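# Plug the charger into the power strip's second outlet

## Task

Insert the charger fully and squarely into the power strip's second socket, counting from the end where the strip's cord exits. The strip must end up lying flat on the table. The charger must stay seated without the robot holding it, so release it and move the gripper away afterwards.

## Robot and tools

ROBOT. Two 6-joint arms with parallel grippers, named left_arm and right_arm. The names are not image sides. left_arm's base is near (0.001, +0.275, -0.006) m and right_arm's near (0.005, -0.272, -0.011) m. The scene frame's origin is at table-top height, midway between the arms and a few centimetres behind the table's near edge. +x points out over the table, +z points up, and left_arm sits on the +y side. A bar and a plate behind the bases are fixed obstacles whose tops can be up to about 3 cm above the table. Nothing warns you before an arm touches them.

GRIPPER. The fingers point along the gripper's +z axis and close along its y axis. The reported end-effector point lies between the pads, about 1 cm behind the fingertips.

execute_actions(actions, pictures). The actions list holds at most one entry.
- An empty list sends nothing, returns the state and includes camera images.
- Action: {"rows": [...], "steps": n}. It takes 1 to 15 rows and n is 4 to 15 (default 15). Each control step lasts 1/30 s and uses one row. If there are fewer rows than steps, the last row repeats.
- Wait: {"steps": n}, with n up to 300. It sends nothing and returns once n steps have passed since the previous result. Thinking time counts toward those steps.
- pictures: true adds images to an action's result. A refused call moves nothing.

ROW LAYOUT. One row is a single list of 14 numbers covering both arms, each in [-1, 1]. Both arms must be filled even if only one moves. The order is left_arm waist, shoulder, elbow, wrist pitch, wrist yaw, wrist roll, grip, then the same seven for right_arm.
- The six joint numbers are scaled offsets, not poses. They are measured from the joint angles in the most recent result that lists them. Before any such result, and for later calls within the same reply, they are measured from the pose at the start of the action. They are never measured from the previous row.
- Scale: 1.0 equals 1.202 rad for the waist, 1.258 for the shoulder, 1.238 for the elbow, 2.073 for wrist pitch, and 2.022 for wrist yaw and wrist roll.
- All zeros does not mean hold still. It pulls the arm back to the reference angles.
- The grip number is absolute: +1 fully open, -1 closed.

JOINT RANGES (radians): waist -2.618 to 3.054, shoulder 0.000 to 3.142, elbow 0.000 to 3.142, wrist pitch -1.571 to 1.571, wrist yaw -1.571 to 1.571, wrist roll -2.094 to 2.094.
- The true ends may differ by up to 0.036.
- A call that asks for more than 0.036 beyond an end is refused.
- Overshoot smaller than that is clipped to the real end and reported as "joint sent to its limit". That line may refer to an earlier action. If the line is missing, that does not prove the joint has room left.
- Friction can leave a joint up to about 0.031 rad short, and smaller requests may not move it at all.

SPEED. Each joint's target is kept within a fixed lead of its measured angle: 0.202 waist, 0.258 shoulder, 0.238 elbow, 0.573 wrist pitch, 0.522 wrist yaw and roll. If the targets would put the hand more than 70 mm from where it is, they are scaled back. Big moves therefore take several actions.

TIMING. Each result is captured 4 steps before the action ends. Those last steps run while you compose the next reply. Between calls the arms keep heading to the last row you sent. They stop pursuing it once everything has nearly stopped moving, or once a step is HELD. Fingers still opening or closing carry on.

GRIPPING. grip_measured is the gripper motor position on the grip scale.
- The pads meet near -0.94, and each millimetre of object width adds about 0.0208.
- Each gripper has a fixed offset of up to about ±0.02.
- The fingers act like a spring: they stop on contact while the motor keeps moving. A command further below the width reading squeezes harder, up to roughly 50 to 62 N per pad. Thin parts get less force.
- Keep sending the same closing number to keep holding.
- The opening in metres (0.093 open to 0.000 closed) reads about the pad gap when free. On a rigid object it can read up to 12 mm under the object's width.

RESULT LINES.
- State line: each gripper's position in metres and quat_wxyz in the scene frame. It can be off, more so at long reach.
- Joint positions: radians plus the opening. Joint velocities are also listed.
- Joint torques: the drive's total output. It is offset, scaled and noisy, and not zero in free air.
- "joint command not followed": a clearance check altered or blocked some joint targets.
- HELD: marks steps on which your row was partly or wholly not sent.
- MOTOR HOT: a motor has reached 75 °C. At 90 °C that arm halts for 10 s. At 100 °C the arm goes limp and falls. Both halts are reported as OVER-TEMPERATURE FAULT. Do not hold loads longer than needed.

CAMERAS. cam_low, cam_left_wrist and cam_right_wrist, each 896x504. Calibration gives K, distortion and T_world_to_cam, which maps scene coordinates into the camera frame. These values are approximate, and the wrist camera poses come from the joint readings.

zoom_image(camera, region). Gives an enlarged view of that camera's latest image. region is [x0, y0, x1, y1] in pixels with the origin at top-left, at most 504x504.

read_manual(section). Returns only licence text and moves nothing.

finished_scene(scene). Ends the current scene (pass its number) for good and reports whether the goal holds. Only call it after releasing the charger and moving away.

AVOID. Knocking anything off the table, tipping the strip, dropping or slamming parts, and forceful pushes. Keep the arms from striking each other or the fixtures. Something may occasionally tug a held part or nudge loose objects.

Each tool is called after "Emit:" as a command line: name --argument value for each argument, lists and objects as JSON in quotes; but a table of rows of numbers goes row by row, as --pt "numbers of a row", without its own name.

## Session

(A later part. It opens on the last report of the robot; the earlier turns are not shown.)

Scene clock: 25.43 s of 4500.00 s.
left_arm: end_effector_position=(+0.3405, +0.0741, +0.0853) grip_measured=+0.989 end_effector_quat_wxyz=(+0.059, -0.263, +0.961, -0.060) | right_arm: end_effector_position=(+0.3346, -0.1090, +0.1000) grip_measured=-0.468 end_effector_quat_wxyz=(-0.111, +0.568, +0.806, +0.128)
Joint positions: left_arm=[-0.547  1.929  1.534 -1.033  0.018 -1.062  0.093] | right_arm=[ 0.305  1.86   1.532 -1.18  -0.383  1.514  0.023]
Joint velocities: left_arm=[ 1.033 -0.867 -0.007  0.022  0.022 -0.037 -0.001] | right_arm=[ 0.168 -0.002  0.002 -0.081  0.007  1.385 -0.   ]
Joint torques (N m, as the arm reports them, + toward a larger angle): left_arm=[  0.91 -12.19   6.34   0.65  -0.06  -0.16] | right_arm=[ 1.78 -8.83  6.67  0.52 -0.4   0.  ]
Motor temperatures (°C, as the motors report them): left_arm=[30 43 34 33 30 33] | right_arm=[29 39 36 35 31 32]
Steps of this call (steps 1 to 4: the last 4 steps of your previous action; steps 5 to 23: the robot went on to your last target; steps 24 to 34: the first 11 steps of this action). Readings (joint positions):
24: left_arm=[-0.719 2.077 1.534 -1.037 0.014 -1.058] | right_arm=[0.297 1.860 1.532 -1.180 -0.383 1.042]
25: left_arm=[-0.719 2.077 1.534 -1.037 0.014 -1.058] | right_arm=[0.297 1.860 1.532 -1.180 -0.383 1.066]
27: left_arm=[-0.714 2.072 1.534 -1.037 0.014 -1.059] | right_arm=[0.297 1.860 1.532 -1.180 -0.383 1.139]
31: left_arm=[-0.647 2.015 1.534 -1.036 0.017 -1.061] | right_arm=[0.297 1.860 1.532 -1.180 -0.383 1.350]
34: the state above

Emit:
execute_actions --actions '[{"rows":[ [0.192,-0.162,0,0,0,0,1, 0.104,0.002,-0.002,0.003,0,0.127,-0.7], [0.220,-0.180,0,0,0,0,1, 0.120,0.004,-0.004,0.006,0,0.127,-0.7], [0.250,-0.198,0,0,0,0,1, 0.136,0.007,-0.007,0.009,0,0.127,-0.7], [0.281,-0.216,0,0,0,0,1, 0.152,0.010,-0.010,0.012,0,0.127,-0.7], [0.312,-0.233,0,0,0,0,1, 0.168,0.013,-0.013,0.015,0,0.127,-0.7], [0.343,-0.250,0,0,0,0,1, 0.183,0.016,-0.016,0.018,0,0.127,-0.7], [0.374,-0.266,0,0,0,0,1, 0.197,0.018,-0.019,0.021,0,0.127,-0.7], [0.405,-0.281,0,0,0,0,1, 0.210,0.020,-0.021,0.024,0,0.127,-0.7], [0.435,-0.295,0,0,0,0,1, 0.221,0.022,-0.023,0.027,0,0.127,-0.7], [0.463,-0.307,0,0,0,0,1, 0.230,0.023,-0.025,0.030,0,0.127,-0.7], [0.489,-0.317,0,0,0,0,1, 0.237,0.023,-0.026,0.032,0,0.127,-0.7], [0.512,-0.325,0,0,0,0,1, 0.242,0.023,-0.027,0.032,0,0.127,-0.7], [0.531,-0.332,0,0,0,0,1, 0.245,0.023,-0.027,0.032,0,0.127,-0.7], [0.545,-0.337,0,0,0,0,1, 0.247,0.023,-0.027,0.032,0,0.127,-0.7], [0.555,-0.340,0,0,0,0,1, 0.248,0.023,-0.027,0.032,0,0.127,-0.7] ],"steps":15}]'

Emit:
execute_actions --actions '[{"steps":12}]' --pictures true

Scene clock: 26.47 s of 4500.00 s.
left_arm: end_effector_position=(+0.3785, +0.2744, +0.2217) grip_measured=+0.989 end_effector_quat_wxyz=(+0.224, -0.490, +0.831, -0.140) | right_arm: end_effector_position=(+0.2855, -0.0251, +0.0905) grip_measured=-0.468 end_effector_quat_wxyz=(-0.140, +0.560, +0.811, +0.097)
Joint positions: left_arm=[-0.015  1.569  1.534 -1.031  0.019 -1.064  0.093] | right_arm=[ 0.574  1.867  1.521 -1.145 -0.38   1.764  0.023]
Joint velocities: left_arm=[ 1.013 -0.608 -0.012 -0.037 -0.051 -0.007 -0.   ] | right_arm=[ 0.388  0.1   -0.085  0.125 -0.007 -0.066  0.   ]
Joint torques (N m, as the arm reports them, + toward a larger angle): left_arm=[-0.62 -7.3   8.33  1.43  0.07  0.05] | right_arm=[-0.38 -7.62  5.39  0.64 -0.38  0.05]
Motor temperatures (°C, as the motors report them): left_arm=[30 43 34 33 30 33] | right_arm=[29 39 36 35 31 32]
Steps of this call (steps 1 to 4: the last 4 steps of your previous action; steps 5 to 20: the robot went on to your last target; steps 21 to 31: the first 11 steps of this action). Readings (joint positions):
21: left_arm=[-0.339 1.739 1.534 -1.029 0.011 -1.064] | right_arm=[0.419 1.860 1.532 -1.180 -0.384 1.762]
22: left_arm=[-0.333 1.738 1.534 -1.029 0.013 -1.064] | right_arm=[0.422 1.860 1.532 -1.180 -0.383 1.763]
24: left_arm=[-0.297 1.723 1.534 -1.031 0.019 -1.064] | right_arm=[0.440 1.860 1.532 -1.177 -0.381 1.764]
28: left_arm=[-0.138 1.641 1.534 -1.031 0.022 -1.064] | right_arm=[0.519 1.860 1.529 -1.160 -0.380 1.764]
31: the state above

Scene clock: 26.87 s of 4500.00 s.
left_arm: end_effector_position=(+0.3670, +0.3244, +0.2445) grip_measured=+0.989 end_effector_quat_wxyz=(+0.260, -0.539, +0.789, -0.139) | right_arm: end_effector_position=(+0.2717, +0.0012, +0.0882) grip_measured=-0.468 end_effector_quat_wxyz=(-0.169, +0.532, +0.822, +0.113)
Joint positions: left_arm=[ 0.117  1.505  1.534 -1.031  0.016 -1.064  0.093] | right_arm=[ 0.627  1.878  1.512 -1.106 -0.444  1.764  0.023]
Joint velocities: left_arm=[-0.017 -0.012  0.002 -0.051  0.007  0.007  0.001] | right_arm=[ 0.266  0.002  0.007  0.183 -0.447  0.022 -0.002]
Joint torques (N m, as the arm reports them, + toward a larger angle): left_arm=[ 0.34 -7.13  8.34  1.53  0.03  0.01] | right_arm=[-2.73 -8.15  5.66  0.19  0.83  0.05]
Motor temperatures (°C, as the motors report them): left_arm=[30 43 34 33 30 33] | right_arm=[29 39 36 35 31 32]
Kept back: nothing.
Steps of this call (steps 1 to 4: the last 4 steps of your previous action; steps 5 to 12: the robot went on to your last target). Readings (joint positions):
1: left_arm=[0.019 1.550 1.534 -1.031 0.019 -1.064] | right_arm=[0.585 1.870 1.518 -1.141 -0.380 1.764]
2: left_arm=[0.049 1.534 1.534 -1.031 0.018 -1.064] | right_arm=[0.594 1.873 1.515 -1.138 -0.380 1.764]
4: left_arm=[0.093 1.513 1.534 -1.031 0.017 -1.064] | right_arm=[0.602 1.877 1.512 -1.134 -0.380 1.764]
8: left_arm=[0.117 1.505 1.534 -1.031 0.016 -1.064] | right_arm=[0.603 1.878 1.512 -1.127 -0.387 1.764]
12: the state above
camera_calibration (this result's frames):
cam_left_wrist: T_world_to_cam=[[0.776744, -0.37808, 0.503711, -0.290758], [-0.49453, -0.861379, 0.116044, 0.472082], [0.390012, -0.339236, -0.856043, 0.261635], [0, 0, 0, 1]] pos_world=[0.357262, 0.385467, 0.315646]
cam_right_wrist: T_world_to_cam=[[-0.917231, -0.398217, -0.0105175, 0.250261], [-0.271565, 0.605755, 0.747872, 0.0454283], [-0.291445, 0.688828, -0.663759, 0.216756], [0, 0, 0, 1]] pos_world=[0.305056, -0.0771681, 0.112531]

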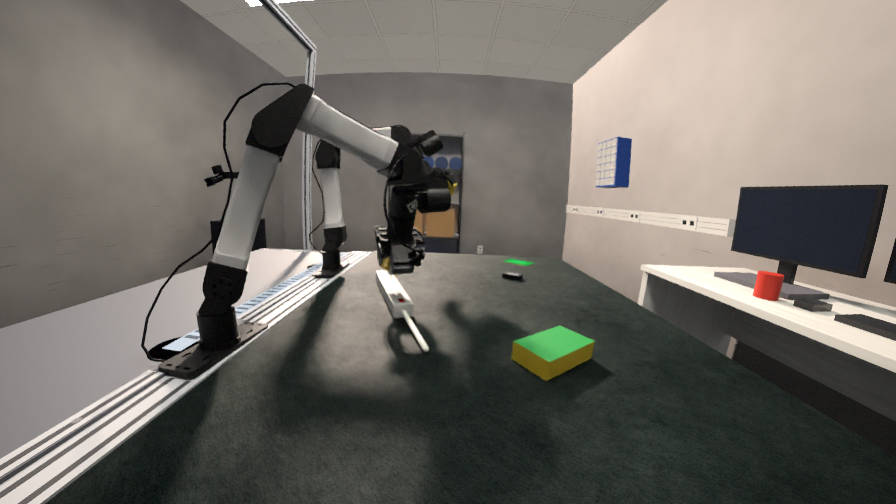

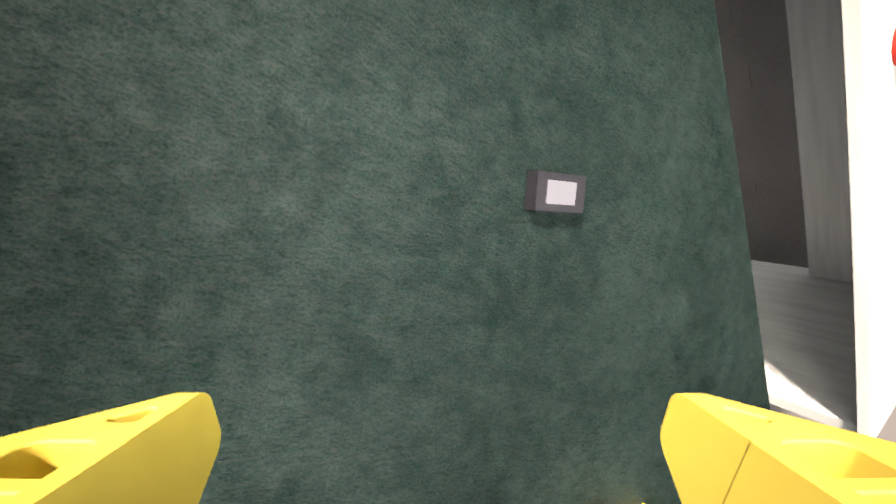

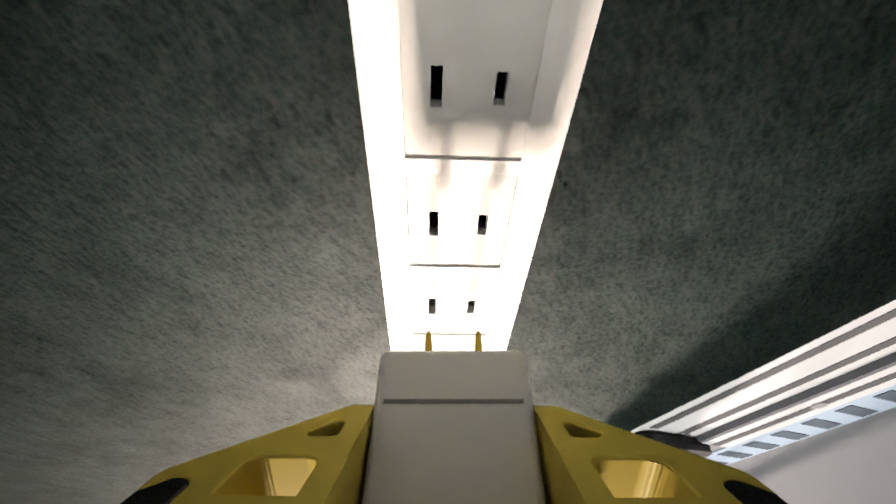

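Emit:
execute_actions --actions '[{"steps":12}]' --pictures true

Scene clock: 27.27 s of 4500.00 s.
left_arm: end_effector_position=(+0.3670, +0.3244, +0.2445) grip_measured=+0.989 end_effector_quat_wxyz=(+0.260, -0.539, +0.789, -0.139) | right_arm: end_effector_position=(+0.2807, -0.0068, +0.0858) grip_measured=-0.468 end_effector_quat_wxyz=(-0.146, +0.540, +0.822, +0.109)
Joint positions: left_arm=[ 0.117  1.505  1.534 -1.031  0.016 -1.064  0.093] | right_arm=[ 0.615  1.878  1.512 -1.098 -0.399  1.765  0.023]
Joint velocities: left_arm=[-0.012  0.012 -0.012 -0.051  0.022  0.037 -0.001] | right_arm=[ 0.002  0.022  0.002  0.037  0.022  0.007 -0.001]
Joint torques (N m, as the arm reports them, + toward a larger angle): left_arm=[ 0.36 -7.09  8.13  1.52  0.06  0.01] | right_arm=[-0.72 -8.14  5.65  0.4  -0.3   0.03]
Motor temperatures (°C, as the motors report them): left_arm=[30 43 34 33 30 33] | right_arm=[29 39 36 35 31 32]
Kept back: nothing.
Steps of this call (steps 1 to 12: the robot went on to your last target). Readings (joint positions):
1: left_arm=[0.117 1.505 1.534 -1.031 0.016 -1.064] | right_arm=[0.635 1.878 1.512 -1.101 -0.457 1.764]
2: left_arm=[0.117 1.505 1.534 -1.031 0.016 -1.064] | right_arm=[0.640 1.878 1.512 -1.097 -0.467 1.765]
4: left_arm=[0.117 1.505 1.534 -1.031 0.016 -1.064] | right_arm=[0.644 1.878 1.512 -1.095 -0.466 1.765]
8: left_arm=[0.117 1.505 1.534 -1.031 0.016 -1.064] | right_arm=[0.619 1.878 1.512 -1.097 -0.418 1.765]
12: the state above
camera_calibration (this result's frames):
cam_left_wrist: T_world_to_cam=[[0.776744, -0.37808, 0.503711, -0.290758], [-0.49453, -0.861379, 0.116044, 0.472082], [0.390012, -0.339236, -0.856043, 0.261635], [0, 0, 0, 1]] pos_world=[0.357262, 0.385467, 0.315646]
cam_right_wrist: T_world_to_cam=[[-0.922892, -0.384062, -0.0276749, 0.258423], [-0.285408, 0.634039, 0.718705, 0.0610836], [-0.25848, 0.671186, -0.694765, 0.21652], [0, 0, 0, 1]] pos_world=[0.311897, -0.0848041, 0.113681]

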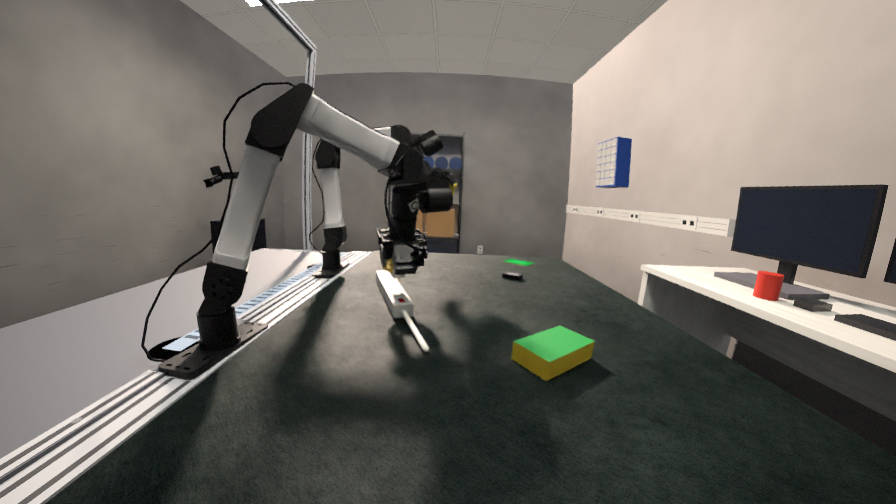

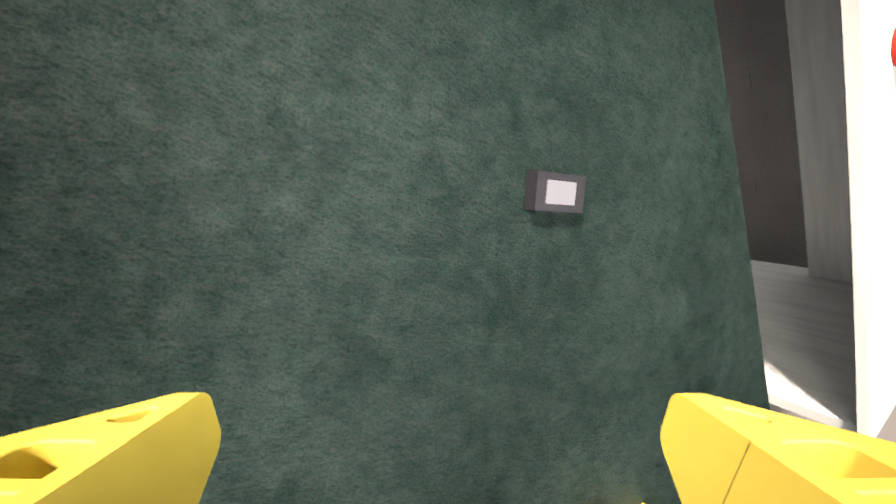

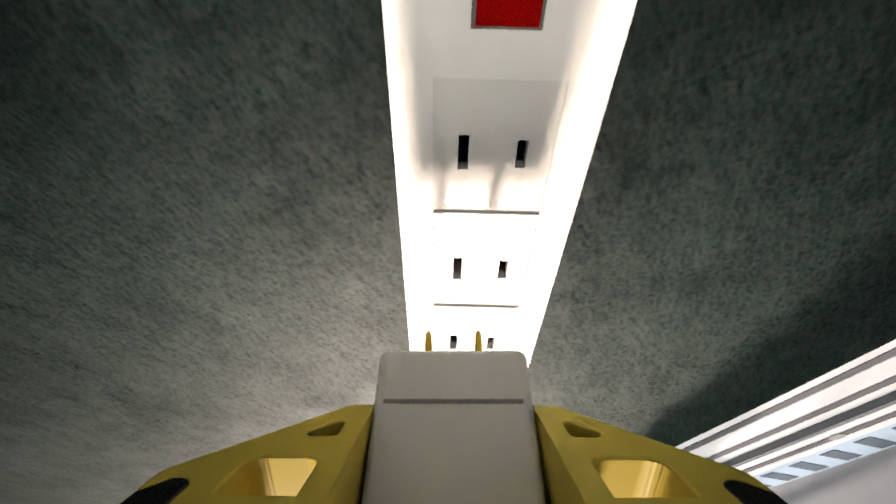

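Emit:
execute_actions --actions '[{"rows":[ [0,0,0,0,0,0,1, 0,-0.004,-0.010,0.004,0.003,0.004,-0.7], [0,0,0,0,0,0,1, 0,-0.008,-0.018,0.007,0.006,0.008,-0.7], [0,0,0,0,0,0,1, 0,-0.012,-0.025,0.010,0.009,0.012,-0.7], [0,0,0,0,0,0,1, 0,-0.015,-0.032,0.013,0.012,0.015,-0.7], [0,0,0,0,0,0,1, 0,-0.017,-0.039,0.015,0.012,0.018,-0.7], [0,0,0,0,0,0,1, 0,-0.019,-0.045,0.017,0.012,0.018,-0.7], [0,0,0,0,0,0,1, 0,-0.019,-0.050,0.019,0.012,0.018,-0.7], [0,0,0,0,0,0,1, 0,-0.019,-0.053,0.020,0.012,0.018,-0.7], [0,0,0,0,0,0,1, 0,-0.019,-0.055,0.021,0.012,0.018,-0.7] ],"steps":15}]'

Emit:
execute_actions --actions '[{"steps":8}]' --pictures true

Scene clock: 39.53 s of 4500.00 s.
left_arm: end_effector_position=(+0.3670, +0.3244, +0.2445) grip_measured=+0.989 end_effector_quat_wxyz=(+0.260, -0.539, +0.789, -0.139) | right_arm: end_effector_position=(+0.2741, -0.0150, +0.0707) grip_measured=-0.468 end_effector_quat_wxyz=(-0.146, +0.554, +0.814, +0.089)
Joint positions: left_arm=[ 0.117  1.505  1.534 -1.031  0.016 -1.064  0.093] | right_arm=[ 0.615  1.878  1.457 -1.077 -0.383  1.79   0.023]
Joint velocities: left_arm=[-0.007 -0.017  0.002 -0.007 -0.066  0.037 -0.   ] | right_arm=[ 0.012 -0.032 -0.037 -0.007  0.066  0.051  0.001]
Joint torques (N m, as the arm reports them, + toward a larger angle): left_arm=[ 0.12 -6.56  8.23  1.53  0.04 -0.01] | right_arm=[  0.12 -10.76   5.71   0.75  -0.31   0.01]
Motor temperatures (°C, as the motors report them): left_arm=[30 42 35 34 30 33] | right_arm=[29 40 36 34 31 32]
Steps of this call (steps 1 to 15: the robot went on to your last target; steps 16 to 90: nothing new was sent; then 8.90 s passed at rest; steps 91 to 101: the first 11 steps of this action). Readings (joint positions):
91: left_arm=[0.117 1.505 1.534 -1.031 0.016 -1.064] | right_arm=[0.615 1.878 1.512 -1.098 -0.389 1.765]
92: left_arm=[0.117 1.505 1.534 -1.031 0.016 -1.064] | right_arm=[0.615 1.878 1.512 -1.098 -0.389 1.766]
94: left_arm=[0.117 1.505 1.534 -1.031 0.016 -1.064] | right_arm=[0.615 1.878 1.504 -1.091 -0.389 1.773]
98: left_arm=[0.117 1.505 1.534 -1.031 0.016 -1.064] | right_arm=[0.615 1.878 1.470 -1.079 -0.385 1.786]
101: the state above

Scene clock: 39.80 s of 4500.00 s.
left_arm: end_effector_position=(+0.3670, +0.3244, +0.2445) grip_measured=+0.989 end_effector_quat_wxyz=(+0.260, -0.539, +0.789, -0.139) | right_arm: end_effector_position=(+0.2756, -0.0141, +0.0706) grip_measured=-0.468 end_effector_quat_wxyz=(-0.144, +0.555, +0.814, +0.092)
Joint positions: left_arm=[ 0.117  1.505  1.534 -1.031  0.016 -1.064  0.093] | right_arm=[ 0.615  1.878  1.456 -1.068 -0.383  1.794  0.023]
Joint velocities: left_arm=[ 0.002 -0.002  0.007  0.037 -0.037 -0.007  0.   ] | right_arm=[ 0.007 -0.007  0.002 -0.007  0.007  0.022 -0.   ]
Joint torques (N m, as the arm reports them, + toward a larger angle): left_arm=[ 0.19 -6.54  8.17  1.53  0.04 -0.01] | right_arm=[  0.15 -10.75   5.59   0.69  -0.31   0.05]
Motor temperatures (°C, as the motors report them): left_arm=[30 42 35 34 30 33] | right_arm=[29 41 36 34 31 32]
Kept back: nothing.
Steps of this call (steps 1 to 4: the last 4 steps of your previous action; steps 5 to 8: the robot went on to your last target). Readings (joint positions):
1: left_arm=[0.117 1.505 1.534 -1.031 0.016 -1.064] | right_arm=[0.615 1.878 1.456 -1.076 -0.383 1.791]
2: left_arm=[0.117 1.505 1.534 -1.031 0.016 -1.064] | right_arm=[0.615 1.878 1.456 -1.075 -0.383 1.792]
4: left_arm=[0.117 1.505 1.534 -1.031 0.016 -1.064] | right_arm=[0.615 1.878 1.456 -1.071 -0.383 1.793]
8: the state above
camera_calibration (this result's frames):
cam_left_wrist: T_world_to_cam=[[0.776744, -0.37808, 0.503711, -0.290758], [-0.49453, -0.861379, 0.116044, 0.472082], [0.390012, -0.339236, -0.856043, 0.261635], [0, 0, 0, 1]] pos_world=[0.357262, 0.385467, 0.315646]
cam_right_wrist: T_world_to_cam=[[-0.934253, -0.356583, 0.00448089, 0.251798], [-0.250361, 0.664795, 0.703823, 0.0669636], [-0.25395, 0.656427, -0.710361, 0.209203], [0, 0, 0, 1]] pos_world=[0.305135, -0.0920568, 0.100351]

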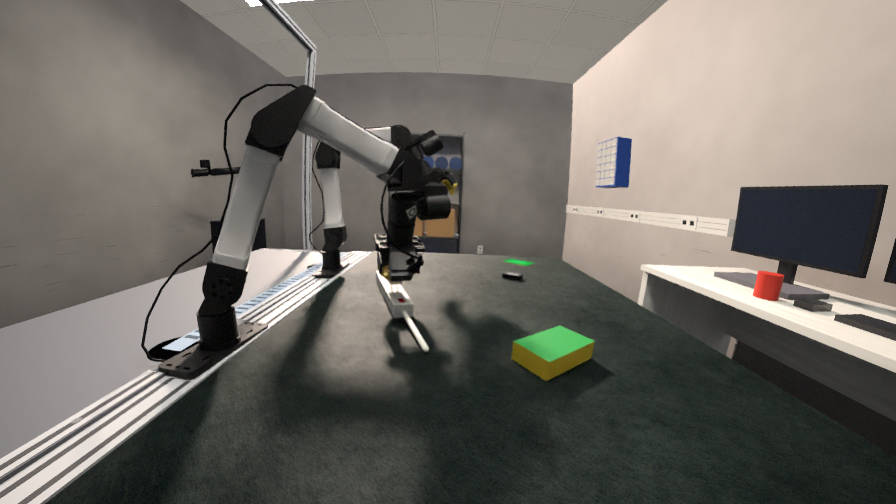

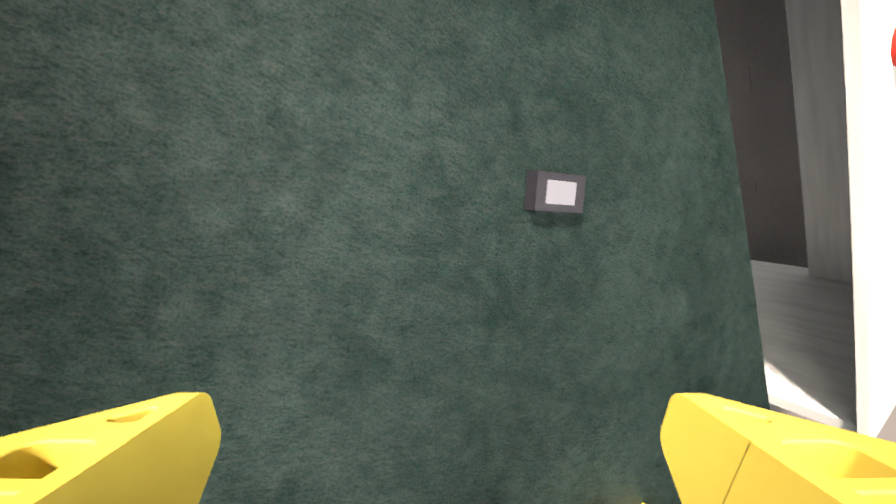

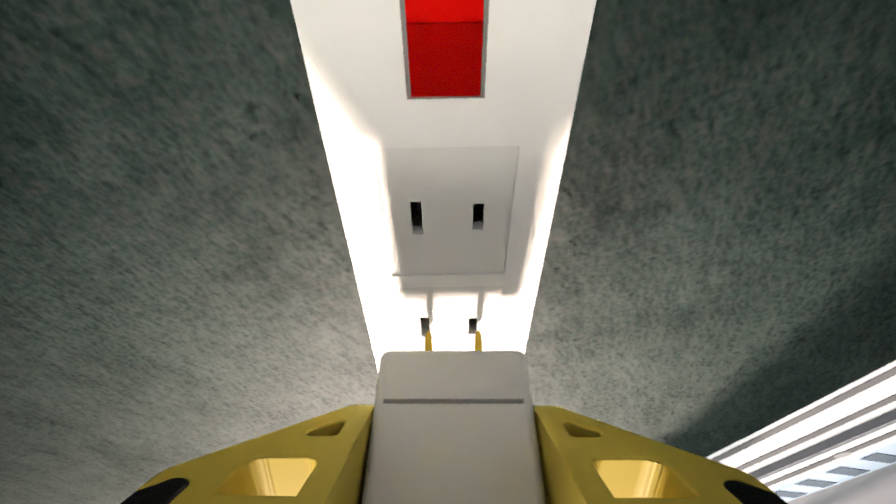

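Emit:
zoom_image --camera "cam_right_wrist" --region '[380, 270, 540, 370]'

Region (380, 270, 540, 370) of cam_right_wrist's 896x504 image, scaled by 3.150, with more detail than that image has; it fills the top 315 rows of this view, and the rest is white.

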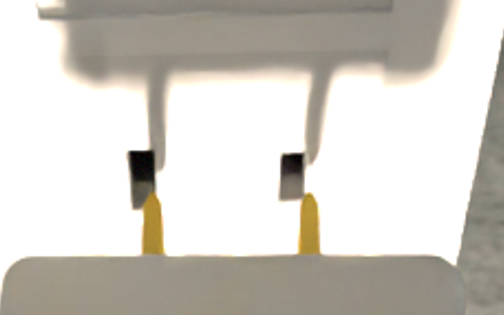

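Emit:
execute_actions --actions '[{"rows":[ [0,0,0,0,0,0,1, 0,0,-0.010,0.008,0.002,0.002,-0.7], [0,0,0,0,0,0,1, 0,0,-0.011,0.010,0.002,0.002,-0.7], [0,0,0,0,0,0,1, 0,0,-0.013,0.012,0.002,0.002,-0.7], [0,0,0,0,0,0,1, 0,0,-0.015,0.014,0.002,0.002,-0.7], [0,0,0,0,0,0,1, 0,0,-0.017,0.015,0.002,0.002,-0.7], [0,0,0,0,0,0,1, 0,0,-0.019,0.015,0.002,0.002,-0.7], [0,0,0,0,0,0,1, 0,0,-0.020,0.015,0.002,0.002,-0.7] ],"steps":15}]'

Emit:
execute_actions --actions '[{"steps":6}]' --pictures true

Emit:
zoom_image --camera "cam_right_wrist" --region '[380, 270, 540, 370]'

Scene clock: 41.70 s of 4500.00 s.
left_arm: end_effector_position=(+0.3670, +0.3244, +0.2445) grip_measured=+0.989 end_effector_quat_wxyz=(+0.260, -0.539, +0.789, -0.139) | right_arm: end_effector_position=(+0.2764, -0.0137, +0.0682) grip_measured=-0.468 end_effector_quat_wxyz=(-0.143, +0.555, +0.814, +0.095)
Joint positions: left_arm=[ 0.117  1.505  1.534 -1.031  0.016 -1.064  0.093] | right_arm=[ 0.615  1.878  1.446 -1.052 -0.383  1.795  0.023]
Joint velocities: left_arm=[-0.007 -0.012 -0.007 -0.022 -0.037 -0.051  0.001] | right_arm=[-0.017 -0.012 -0.027  0.037 -0.051  0.051 -0.   ]
Joint torques (N m, as the arm reports them, + toward a larger angle): left_arm=[ 0.15 -6.55  8.24  1.53  0.03 -0.01] | right_arm=[ 0.13 -8.91  5.46  0.73 -0.34  0.01]
Motor temperatures (°C, as the motors report them): left_arm=[30 42 36 34 30 33] | right_arm=[29 41 36 34 31 32]
Steps of this call (steps 1 to 30: the robot went on to your last target; steps 31 to 46: nothing new was sent; steps 47 to 57: the first 11 steps of this action). Readings (joint positions):
47: left_arm=[0.117 1.505 1.534 -1.031 0.016 -1.064] | right_arm=[0.615 1.878 1.456 -1.066 -0.383 1.795]
48: left_arm=[0.117 1.505 1.534 -1.031 0.016 -1.064] | right_arm=[0.615 1.878 1.456 -1.065 -0.383 1.795]
50: left_arm=[0.117 1.505 1.534 -1.031 0.016 -1.064] | right_arm=[0.615 1.878 1.456 -1.062 -0.383 1.795]
54: left_arm=[0.117 1.505 1.534 -1.031 0.016 -1.064] | right_arm=[0.615 1.878 1.450 -1.052 -0.383 1.795]
57: the state above

Scene clock: 41.90 s of 4500.00 s.
left_arm: end_effector_position=(+0.3670, +0.3244, +0.2445) grip_measured=+0.989 end_effector_quat_wxyz=(+0.260, -0.539, +0.789, -0.139) | right_arm: end_effector_position=(+0.2767, -0.0135, +0.0682) grip_measured=-0.468 end_effector_quat_wxyz=(-0.143, +0.555, +0.814, +0.096)
Joint positions: left_arm=[ 0.117  1.505  1.534 -1.031  0.016 -1.064  0.093] | right_arm=[ 0.615  1.878  1.446 -1.05  -0.383  1.795  0.023]
Joint velocities: left_arm=[-0.002  0.012 -0.022  0.051 -0.037 -0.007  0.001] | right_arm=[-0.017  0.007 -0.017 -0.007 -0.007  0.022  0.   ]
Joint torques (N m, as the arm reports them, + toward a larger angle): left_arm=[ 0.14 -6.54  8.2   1.53  0.03 -0.01] | right_arm=[ 0.16 -8.95  5.46  0.72 -0.34  0.01]
Motor temperatures (°C, as the motors report them): left_arm=[30 42 36 34 30 33] | right_arm=[29 41 36 34 31 32]
Kept back: nothing.
Steps of this call (steps 1 to 4: the last 4 steps of your previous action; steps 5 to 6: the robot went on to your last target). Readings (joint positions):
1: left_arm=[0.117 1.505 1.534 -1.031 0.016 -1.064] | right_arm=[0.615 1.878 1.446 -1.052 -0.383 1.795]
2: left_arm=[0.117 1.505 1.534 -1.031 0.016 -1.064] | right_arm=[0.615 1.878 1.446 -1.052 -0.383 1.795]
4: left_arm=[0.117 1.505 1.534 -1.031 0.016 -1.064] | right_arm=[0.615 1.878 1.446 -1.051 -0.383 1.795]
6: the state above
camera_calibration (this result's frames):
cam_left_wrist: T_world_to_cam=[[0.776744, -0.37808, 0.503711, -0.290758], [-0.49453, -0.861379, 0.116044, 0.472082], [0.390012, -0.339236, -0.856043, 0.261635], [0, 0, 0, 1]] pos_world=[0.357262, 0.385467, 0.315646]
cam_right_wrist: T_world_to_cam=[[-0.934395, -0.356229, -0.00270217, 0.253566], [-0.254422, 0.662006, 0.704994, 0.0695555], [-0.249351, 0.65943, -0.709208, 0.206062], [0, 0, 0, 1]] pos_world=[0.306009, -0.0916019, 0.0977895]

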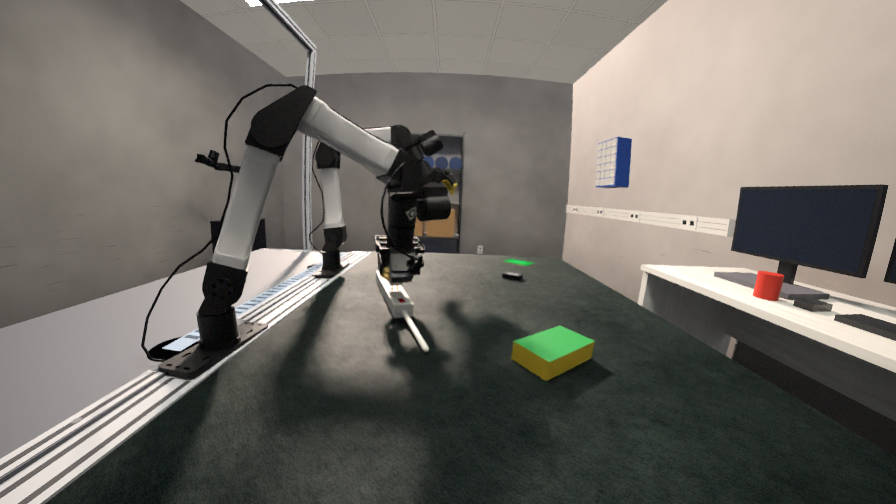

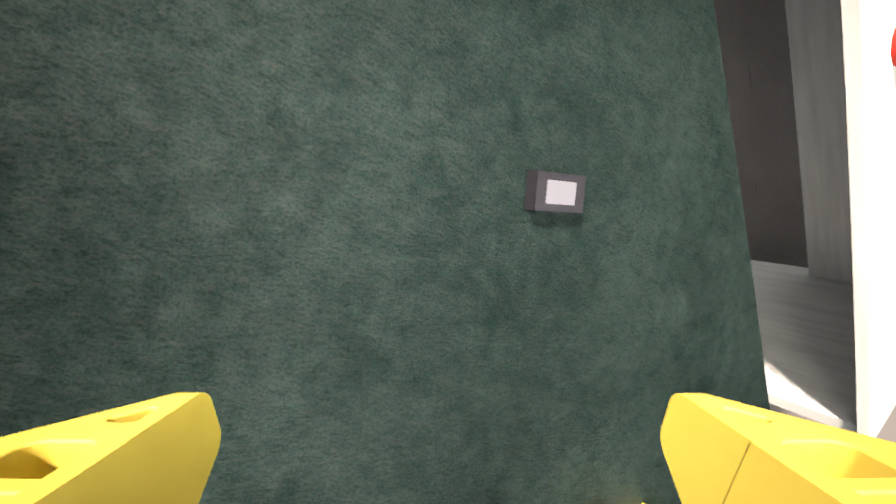

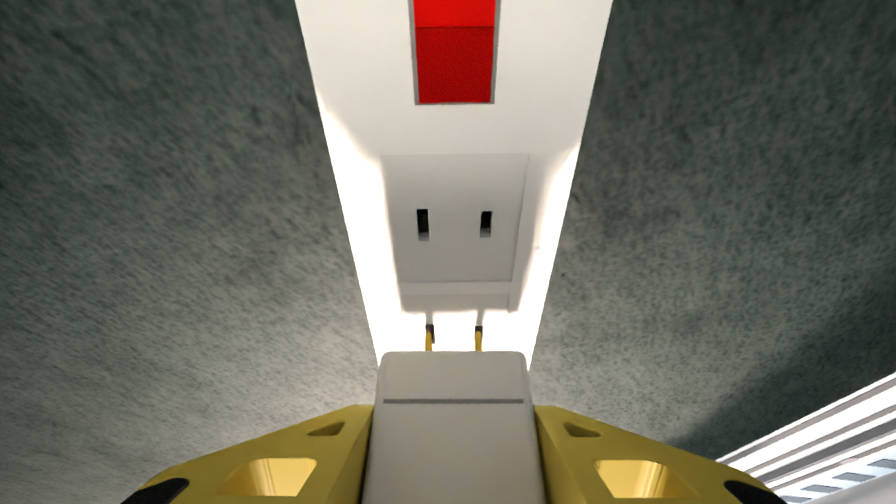

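Region (380, 270, 540, 370) of cam_right_wrist's 896x504 image, scaled by 3.150, with more detail than that image has; it fills the top 315 rows of this view, and the rest is white.

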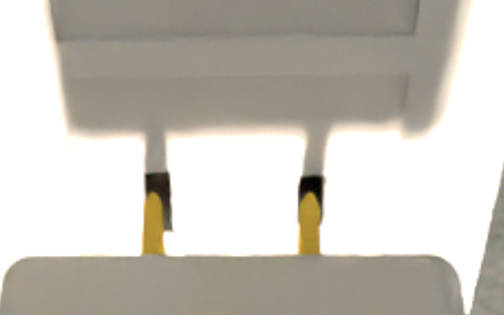

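Emit:
execute_actions --actions '[{"rows":[ [0,0,0,0,0,0,1, 0,0.002,-0.012,0.006,0.002,0.002,-0.7], [0,0,0,0,0,0,1, 0,0.003,-0.014,0.007,0.002,0.002,-0.7], [0,0,0,0,0,0,1, 0,0.004,-0.017,0.009,0.002,0.002,-0.7], [0,0,0,0,0,0,1, 0,0.005,-0.020,0.011,0.002,0.002,-0.7], [0,0,0,0,0,0,1, 0,0.005,-0.023,0.013,0.002,0.002,-0.7], [0,0,0,0,0,0,1, 0,0.005,-0.026,0.015,0.002,0.002,-0.7], [0,0,0,0,0,0,1, 0,0.005,-0.029,0.017,0.002,0.002,-0.7], [0,0,0,0,0,0,1, 0,0.005,-0.032,0.019,0.002,0.002,-0.7], [0,0,0,0,0,0,1, 0,0.005,-0.035,0.021,0.002,0.002,-0.7], [0,0,0,0,0,0,1, 0,0.005,-0.038,0.023,0.002,0.002,-0.7], [0,0,0,0,0,0,1, 0,0.005,-0.041,0.025,0.002,0.002,-0.7] ],"steps":15}]'

Emit:
execute_actions --actions '[{"steps":6}]' --pictures true

Scene clock: 42.83 s of 4500.00 s.
left_arm: end_effector_position=(+0.3670, +0.3244, +0.2445) grip_measured=+0.989 end_effector_quat_wxyz=(+0.260, -0.539, +0.789, -0.139) | right_arm: end_effector_position=(+0.2767, -0.0134, +0.0662) grip_measured=-0.468 end_effector_quat_wxyz=(-0.143, +0.554, +0.814, +0.097)
Joint positions: left_arm=[ 0.117  1.505  1.534 -1.031  0.016 -1.064  0.093] | right_arm=[ 0.615  1.876  1.436 -1.038 -0.384  1.795  0.023]
Joint velocities: left_arm=[-0.002  0.012  0.007 -0.037 -0.007 -0.007 -0.   ] | right_arm=[-0.002 -0.051 -0.076  0.007 -0.037  0.007  0.   ]
Joint torques (N m, as the arm reports them, + toward a larger angle): left_arm=[ 0.18 -6.55  8.23  1.53  0.04 -0.02] | right_arm=[ 0.14 -8.18  3.67  0.95 -0.33  0.02]
Motor temperatures (°C, as the motors report them): left_arm=[30 42 36 34 30 33] | right_arm=[29 41 36 34 31 32]
Steps of this call (steps 1 to 15: the robot went on to your last target; steps 16 to 17: nothing new was sent; steps 18 to 28: the first 11 steps of this action). Readings (joint positions):
18: left_arm=[0.117 1.505 1.534 -1.031 0.016 -1.064] | right_arm=[0.615 1.878 1.446 -1.049 -0.383 1.795]
19: left_arm=[0.117 1.505 1.534 -1.031 0.016 -1.064] | right_arm=[0.615 1.878 1.446 -1.049 -0.383 1.795]
21: left_arm=[0.117 1.505 1.534 -1.031 0.016 -1.064] | right_arm=[0.615 1.878 1.444 -1.047 -0.383 1.795]
25: left_arm=[0.117 1.505 1.534 -1.031 0.016 -1.064] | right_arm=[0.615 1.878 1.439 -1.041 -0.383 1.795]
28: the state above

Scene clock: 43.03 s of 4500.00 s.
left_arm: end_effector_position=(+0.3670, +0.3244, +0.2445) grip_measured=+0.989 end_effector_quat_wxyz=(+0.260, -0.539, +0.789, -0.139) | right_arm: end_effector_position=(+0.2765, -0.0135, +0.0661) grip_measured=-0.468 end_effector_quat_wxyz=(-0.142, +0.554, +0.814, +0.099)
Joint positions: left_arm=[ 0.117  1.505  1.534 -1.031  0.016 -1.064  0.093] | right_arm=[ 0.615  1.873  1.431 -1.033 -0.384  1.795  0.023]
Joint velocities: left_arm=[ 0.012 -0.002 -0.002  0.037  0.066 -0.007  0.001] | right_arm=[-0.007 -0.017 -0.002  0.037 -0.007  0.037  0.001]
Joint torques (N m, as the arm reports them, + toward a larger angle): left_arm=[ 0.22 -6.55  8.24  1.53  0.03  0.  ] | right_arm=[ 0.17 -8.1   3.76  0.98 -0.32  0.02]
Motor temperatures (°C, as the motors report them): left_arm=[30 42 36 34 30 33] | right_arm=[29 41 36 34 31 32]
Kept back: nothing.
Steps of this call (steps 1 to 4: the last 4 steps of your previous action; steps 5 to 6: the robot went on to your last target). Readings (joint positions):
1: left_arm=[0.117 1.505 1.534 -1.031 0.016 -1.064] | right_arm=[0.615 1.875 1.434 -1.036 -0.384 1.795]
2: left_arm=[0.117 1.505 1.534 -1.031 0.016 -1.064] | right_arm=[0.615 1.874 1.432 -1.034 -0.384 1.795]
4: left_arm=[0.117 1.505 1.534 -1.031 0.016 -1.064] | right_arm=[0.615 1.873 1.431 -1.033 -0.384 1.795]
6: the state above
camera_calibration (this result's frames):
cam_left_wrist: T_world_to_cam=[[0.776744, -0.37808, 0.503711, -0.290758], [-0.49453, -0.861379, 0.116044, 0.472082], [0.390012, -0.339236, -0.856043, 0.261635], [0, 0, 0, 1]] pos_world=[0.357262, 0.385467, 0.315646]
cam_right_wrist: T_world_to_cam=[[-0.934226, -0.356564, -0.00914811, 0.253773], [-0.258277, 0.658571, 0.706808, 0.0718728], [-0.245998, 0.662681, -0.707346, 0.203552], [0, 0, 0, 1]] pos_world=[0.305718, -0.0917369, 0.0955029]

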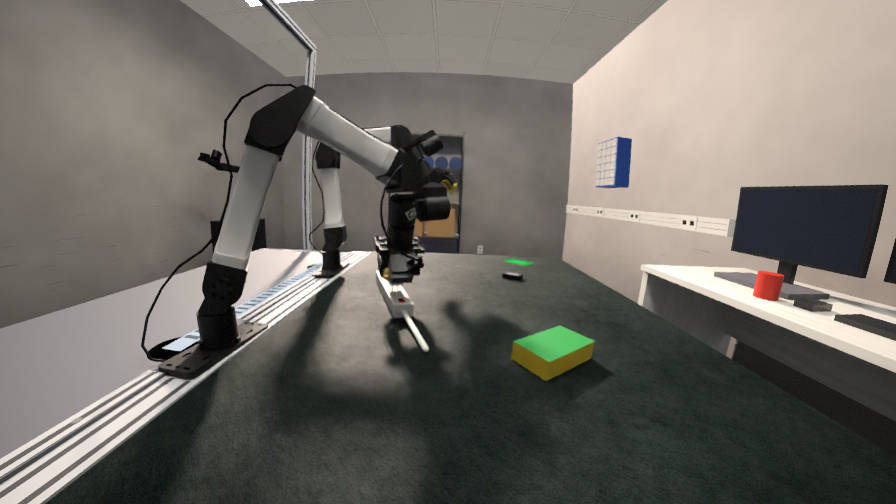

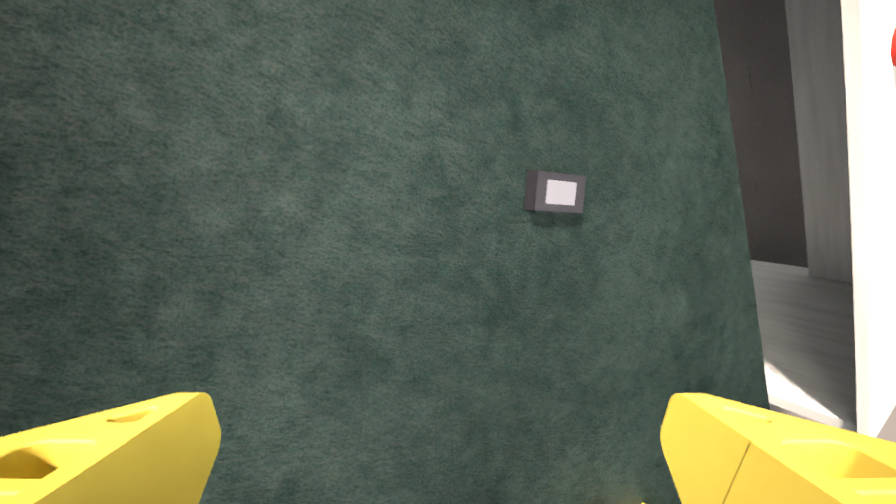

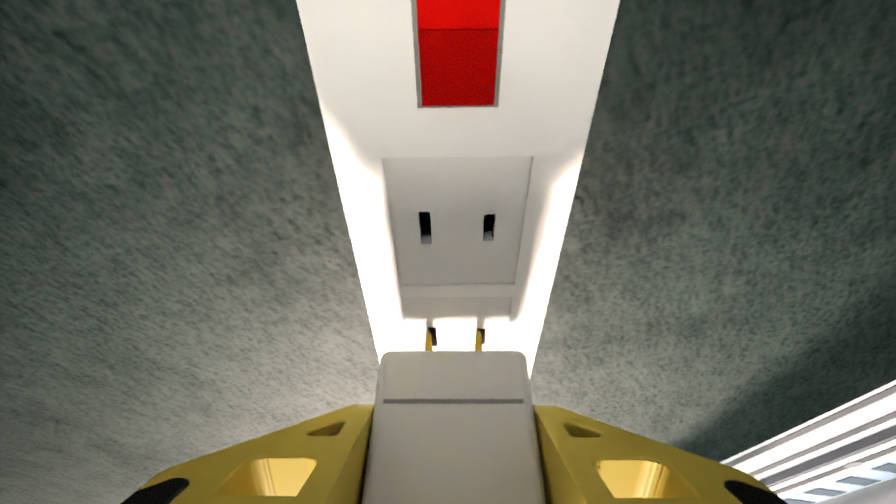

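Emit:
zoom_image --camera "cam_right_wrist" --region '[400, 300, 510, 365]'

Region (400, 300, 510, 365) of cam_right_wrist's 896x504 image, scaled by 4.582, with more detail than that image has; it fills the top 298 rows of this view, and the rest is white.

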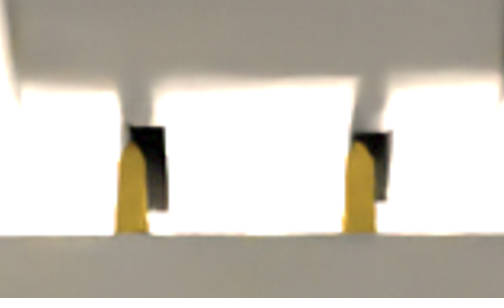

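Emit:
execute_actions --actions '[{"rows":[ [0,0,0,0,0,0,1, 0,-0.004,-0.020,0.002,0.003,0.002,-0.7], [0,0,0,0,0,0,1, 0,-0.008,-0.016,-0.002,0.005,0.002,-0.7], [0,0,0,0,0,0,1, 0,-0.010,-0.014,-0.005,0.006,0.002,-0.7], [0,0,0,0,0,0,1, 0,-0.010,-0.014,-0.007,0.006,0.002,-0.7], [0,0,0,0,0,0,1, 0,-0.010,-0.014,-0.009,0.006,0.002,-0.7], [0,0,0,0,0,0,1, 0,-0.010,-0.015,-0.010,0.006,0.002,-0.7], [0,0,0,0,0,0,1, 0,-0.010,-0.016,-0.011,0.006,0.002,-0.7], [0,0,0,0,0,0,1, 0,-0.010,-0.017,-0.012,0.006,0.002,-0.7] ],"steps":14}]'

Emit:
execute_actions --actions '[{"steps":5}]' --pictures true

Emit:
zoom_image --camera "cam_right_wrist" --region '[400, 300, 510, 365]'

Scene clock: 44.40 s of 4500.00 s.
left_arm: end_effector_position=(+0.3670, +0.3244, +0.2445) grip_measured=+0.989 end_effector_quat_wxyz=(+0.260, -0.539, +0.789, -0.139) | right_arm: end_effector_position=(+0.2766, -0.0134, +0.0668) grip_measured=-0.468 end_effector_quat_wxyz=(-0.142, +0.554, +0.814, +0.100)
Joint positions: left_arm=[ 0.117  1.505  1.534 -1.031  0.016 -1.064  0.093] | right_arm=[ 0.615  1.871  1.431 -1.033 -0.384  1.795  0.023]
Joint velocities: left_arm=[ 0.012  0.022 -0.007  0.037  0.037 -0.007 -0.   ] | right_arm=[ 0.007  0.012  0.012 -0.081  0.007 -0.066  0.   ]
Joint torques (N m, as the arm reports them, + toward a larger angle): left_arm=[ 0.16 -6.55  8.21  1.54  0.03 -0.01] | right_arm=[ 0.13 -9.75  4.95  0.28 -0.24  0.02]
Motor temperatures (°C, as the motors report them): left_arm=[30 42 36 34 30 33] | right_arm=[29 41 36 34 31 32]
Steps of this call (steps 1 to 15: the robot went on to your last target; steps 16 to 31: nothing new was sent; steps 32 to 41: the first 10 steps of this action). Readings (joint positions):
32: left_arm=[0.117 1.505 1.534 -1.031 0.016 -1.064] | right_arm=[0.615 1.871 1.431 -1.032 -0.384 1.795]
33: left_arm=[0.117 1.505 1.534 -1.031 0.016 -1.064] | right_arm=[0.615 1.871 1.431 -1.032 -0.384 1.795]
35: left_arm=[0.117 1.505 1.534 -1.031 0.016 -1.064] | right_arm=[0.615 1.871 1.431 -1.032 -0.384 1.795]
39: left_arm=[0.117 1.505 1.534 -1.031 0.016 -1.064] | right_arm=[0.615 1.871 1.431 -1.033 -0.384 1.795]
41: the state above

Scene clock: 44.57 s of 4500.00 s.
left_arm: end_effector_position=(+0.3670, +0.3244, +0.2445) grip_measured=+0.989 end_effector_quat_wxyz=(+0.260, -0.539, +0.789, -0.139) | right_arm: end_effector_position=(+0.2766, -0.0134, +0.0668) grip_measured=-0.468 end_effector_quat_wxyz=(-0.142, +0.554, +0.814, +0.100)
Joint positions: left_arm=[ 0.117  1.505  1.534 -1.031  0.016 -1.064  0.093] | right_arm=[ 0.615  1.871  1.431 -1.033 -0.384  1.795  0.023]
Joint velocities: left_arm=[ 0.012  0.002  0.007  0.007 -0.051 -0.051 -0.   ] | right_arm=[ 0.007  0.012  0.017 -0.037  0.037 -0.007 -0.   ]
Joint torques (N m, as the arm reports them, + toward a larger angle): left_arm=[ 0.1  -6.57  8.25  1.54  0.04 -0.02] | right_arm=[ 0.15 -9.67  4.94  0.27 -0.26  0.02]
Motor temperatures (°C, as the motors report them): left_arm=[30 42 36 34 30 33] | right_arm=[29 41 36 34 31 32]
Kept back: nothing.
Steps of this call (steps 1 to 4: the last 4 steps of your previous action; step 5: the robot went on to your last target). Readings (joint positions):
1: left_arm=[0.117 1.505 1.534 -1.031 0.016 -1.064] | right_arm=[0.615 1.871 1.431 -1.033 -0.384 1.795]
2: left_arm=[0.117 1.505 1.534 -1.031 0.016 -1.064] | right_arm=[0.615 1.871 1.431 -1.033 -0.384 1.795]
4: left_arm=[0.117 1.505 1.534 -1.031 0.016 -1.064] | right_arm=[0.615 1.871 1.431 -1.033 -0.384 1.795]
5: the state above
camera_calibration (this result's frames):
cam_left_wrist: T_world_to_cam=[[0.776744, -0.37808, 0.503711, -0.290758], [-0.49453, -0.861379, 0.116044, 0.472082], [0.390012, -0.339236, -0.856043, 0.261635], [0, 0, 0, 1]] pos_world=[0.357262, 0.385467, 0.315646]
cam_right_wrist: T_world_to_cam=[[-0.93418, -0.356632, -0.0110084, 0.253945], [-0.259456, 0.657808, 0.707087, 0.0716733], [-0.244928, 0.663403, -0.707041, 0.203683], [0, 0, 0, 1]] pos_world=[0.305715, -0.0917062, 0.0961288]

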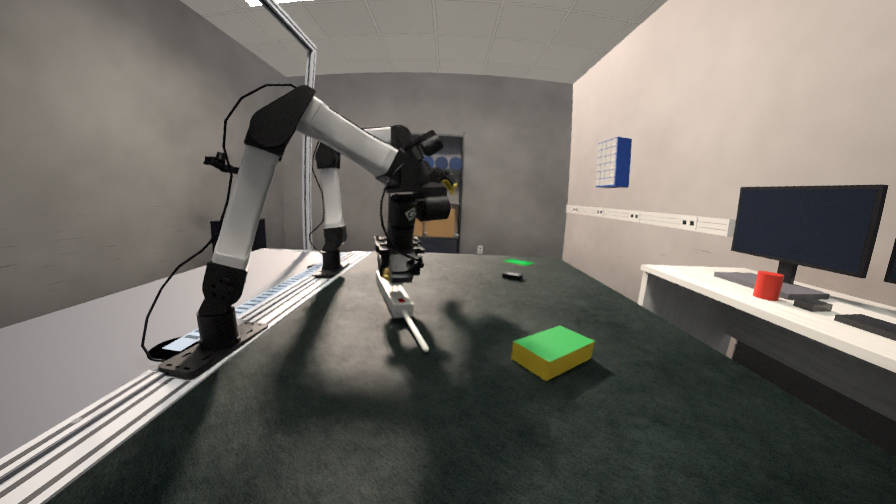

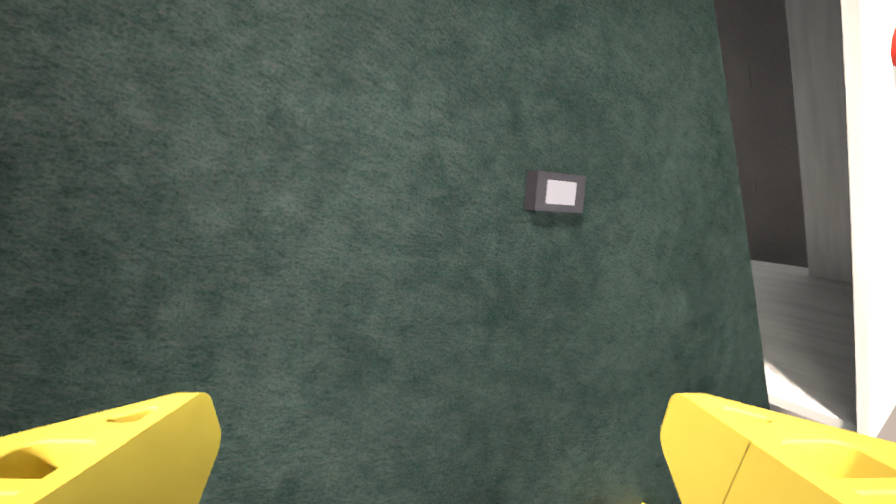

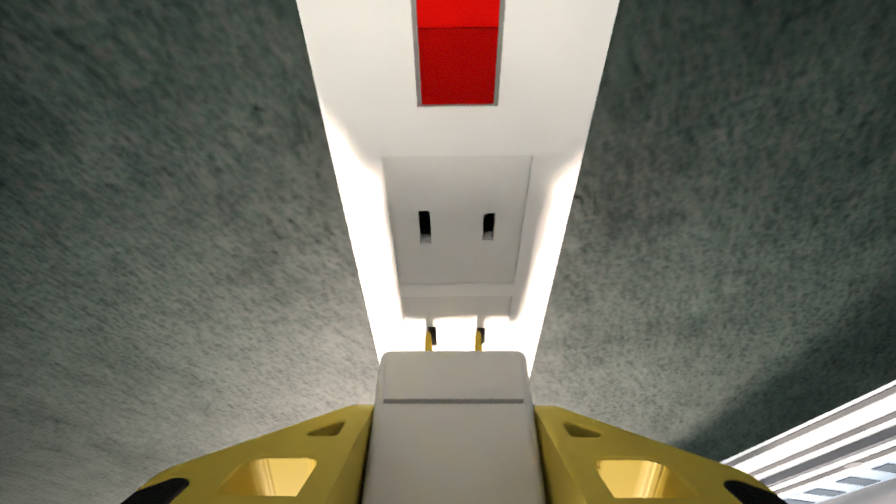

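Region (400, 300, 510, 365) of cam_right_wrist's 896x504 image, scaled by 4.582, with more detail than that image has; it fills the top 298 rows of this view, and the rest is white.

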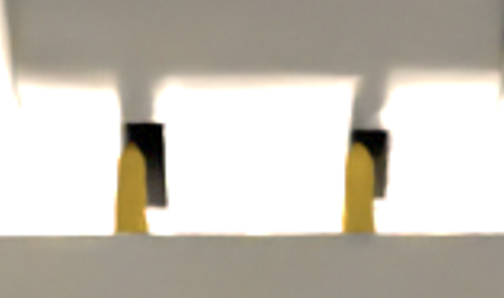

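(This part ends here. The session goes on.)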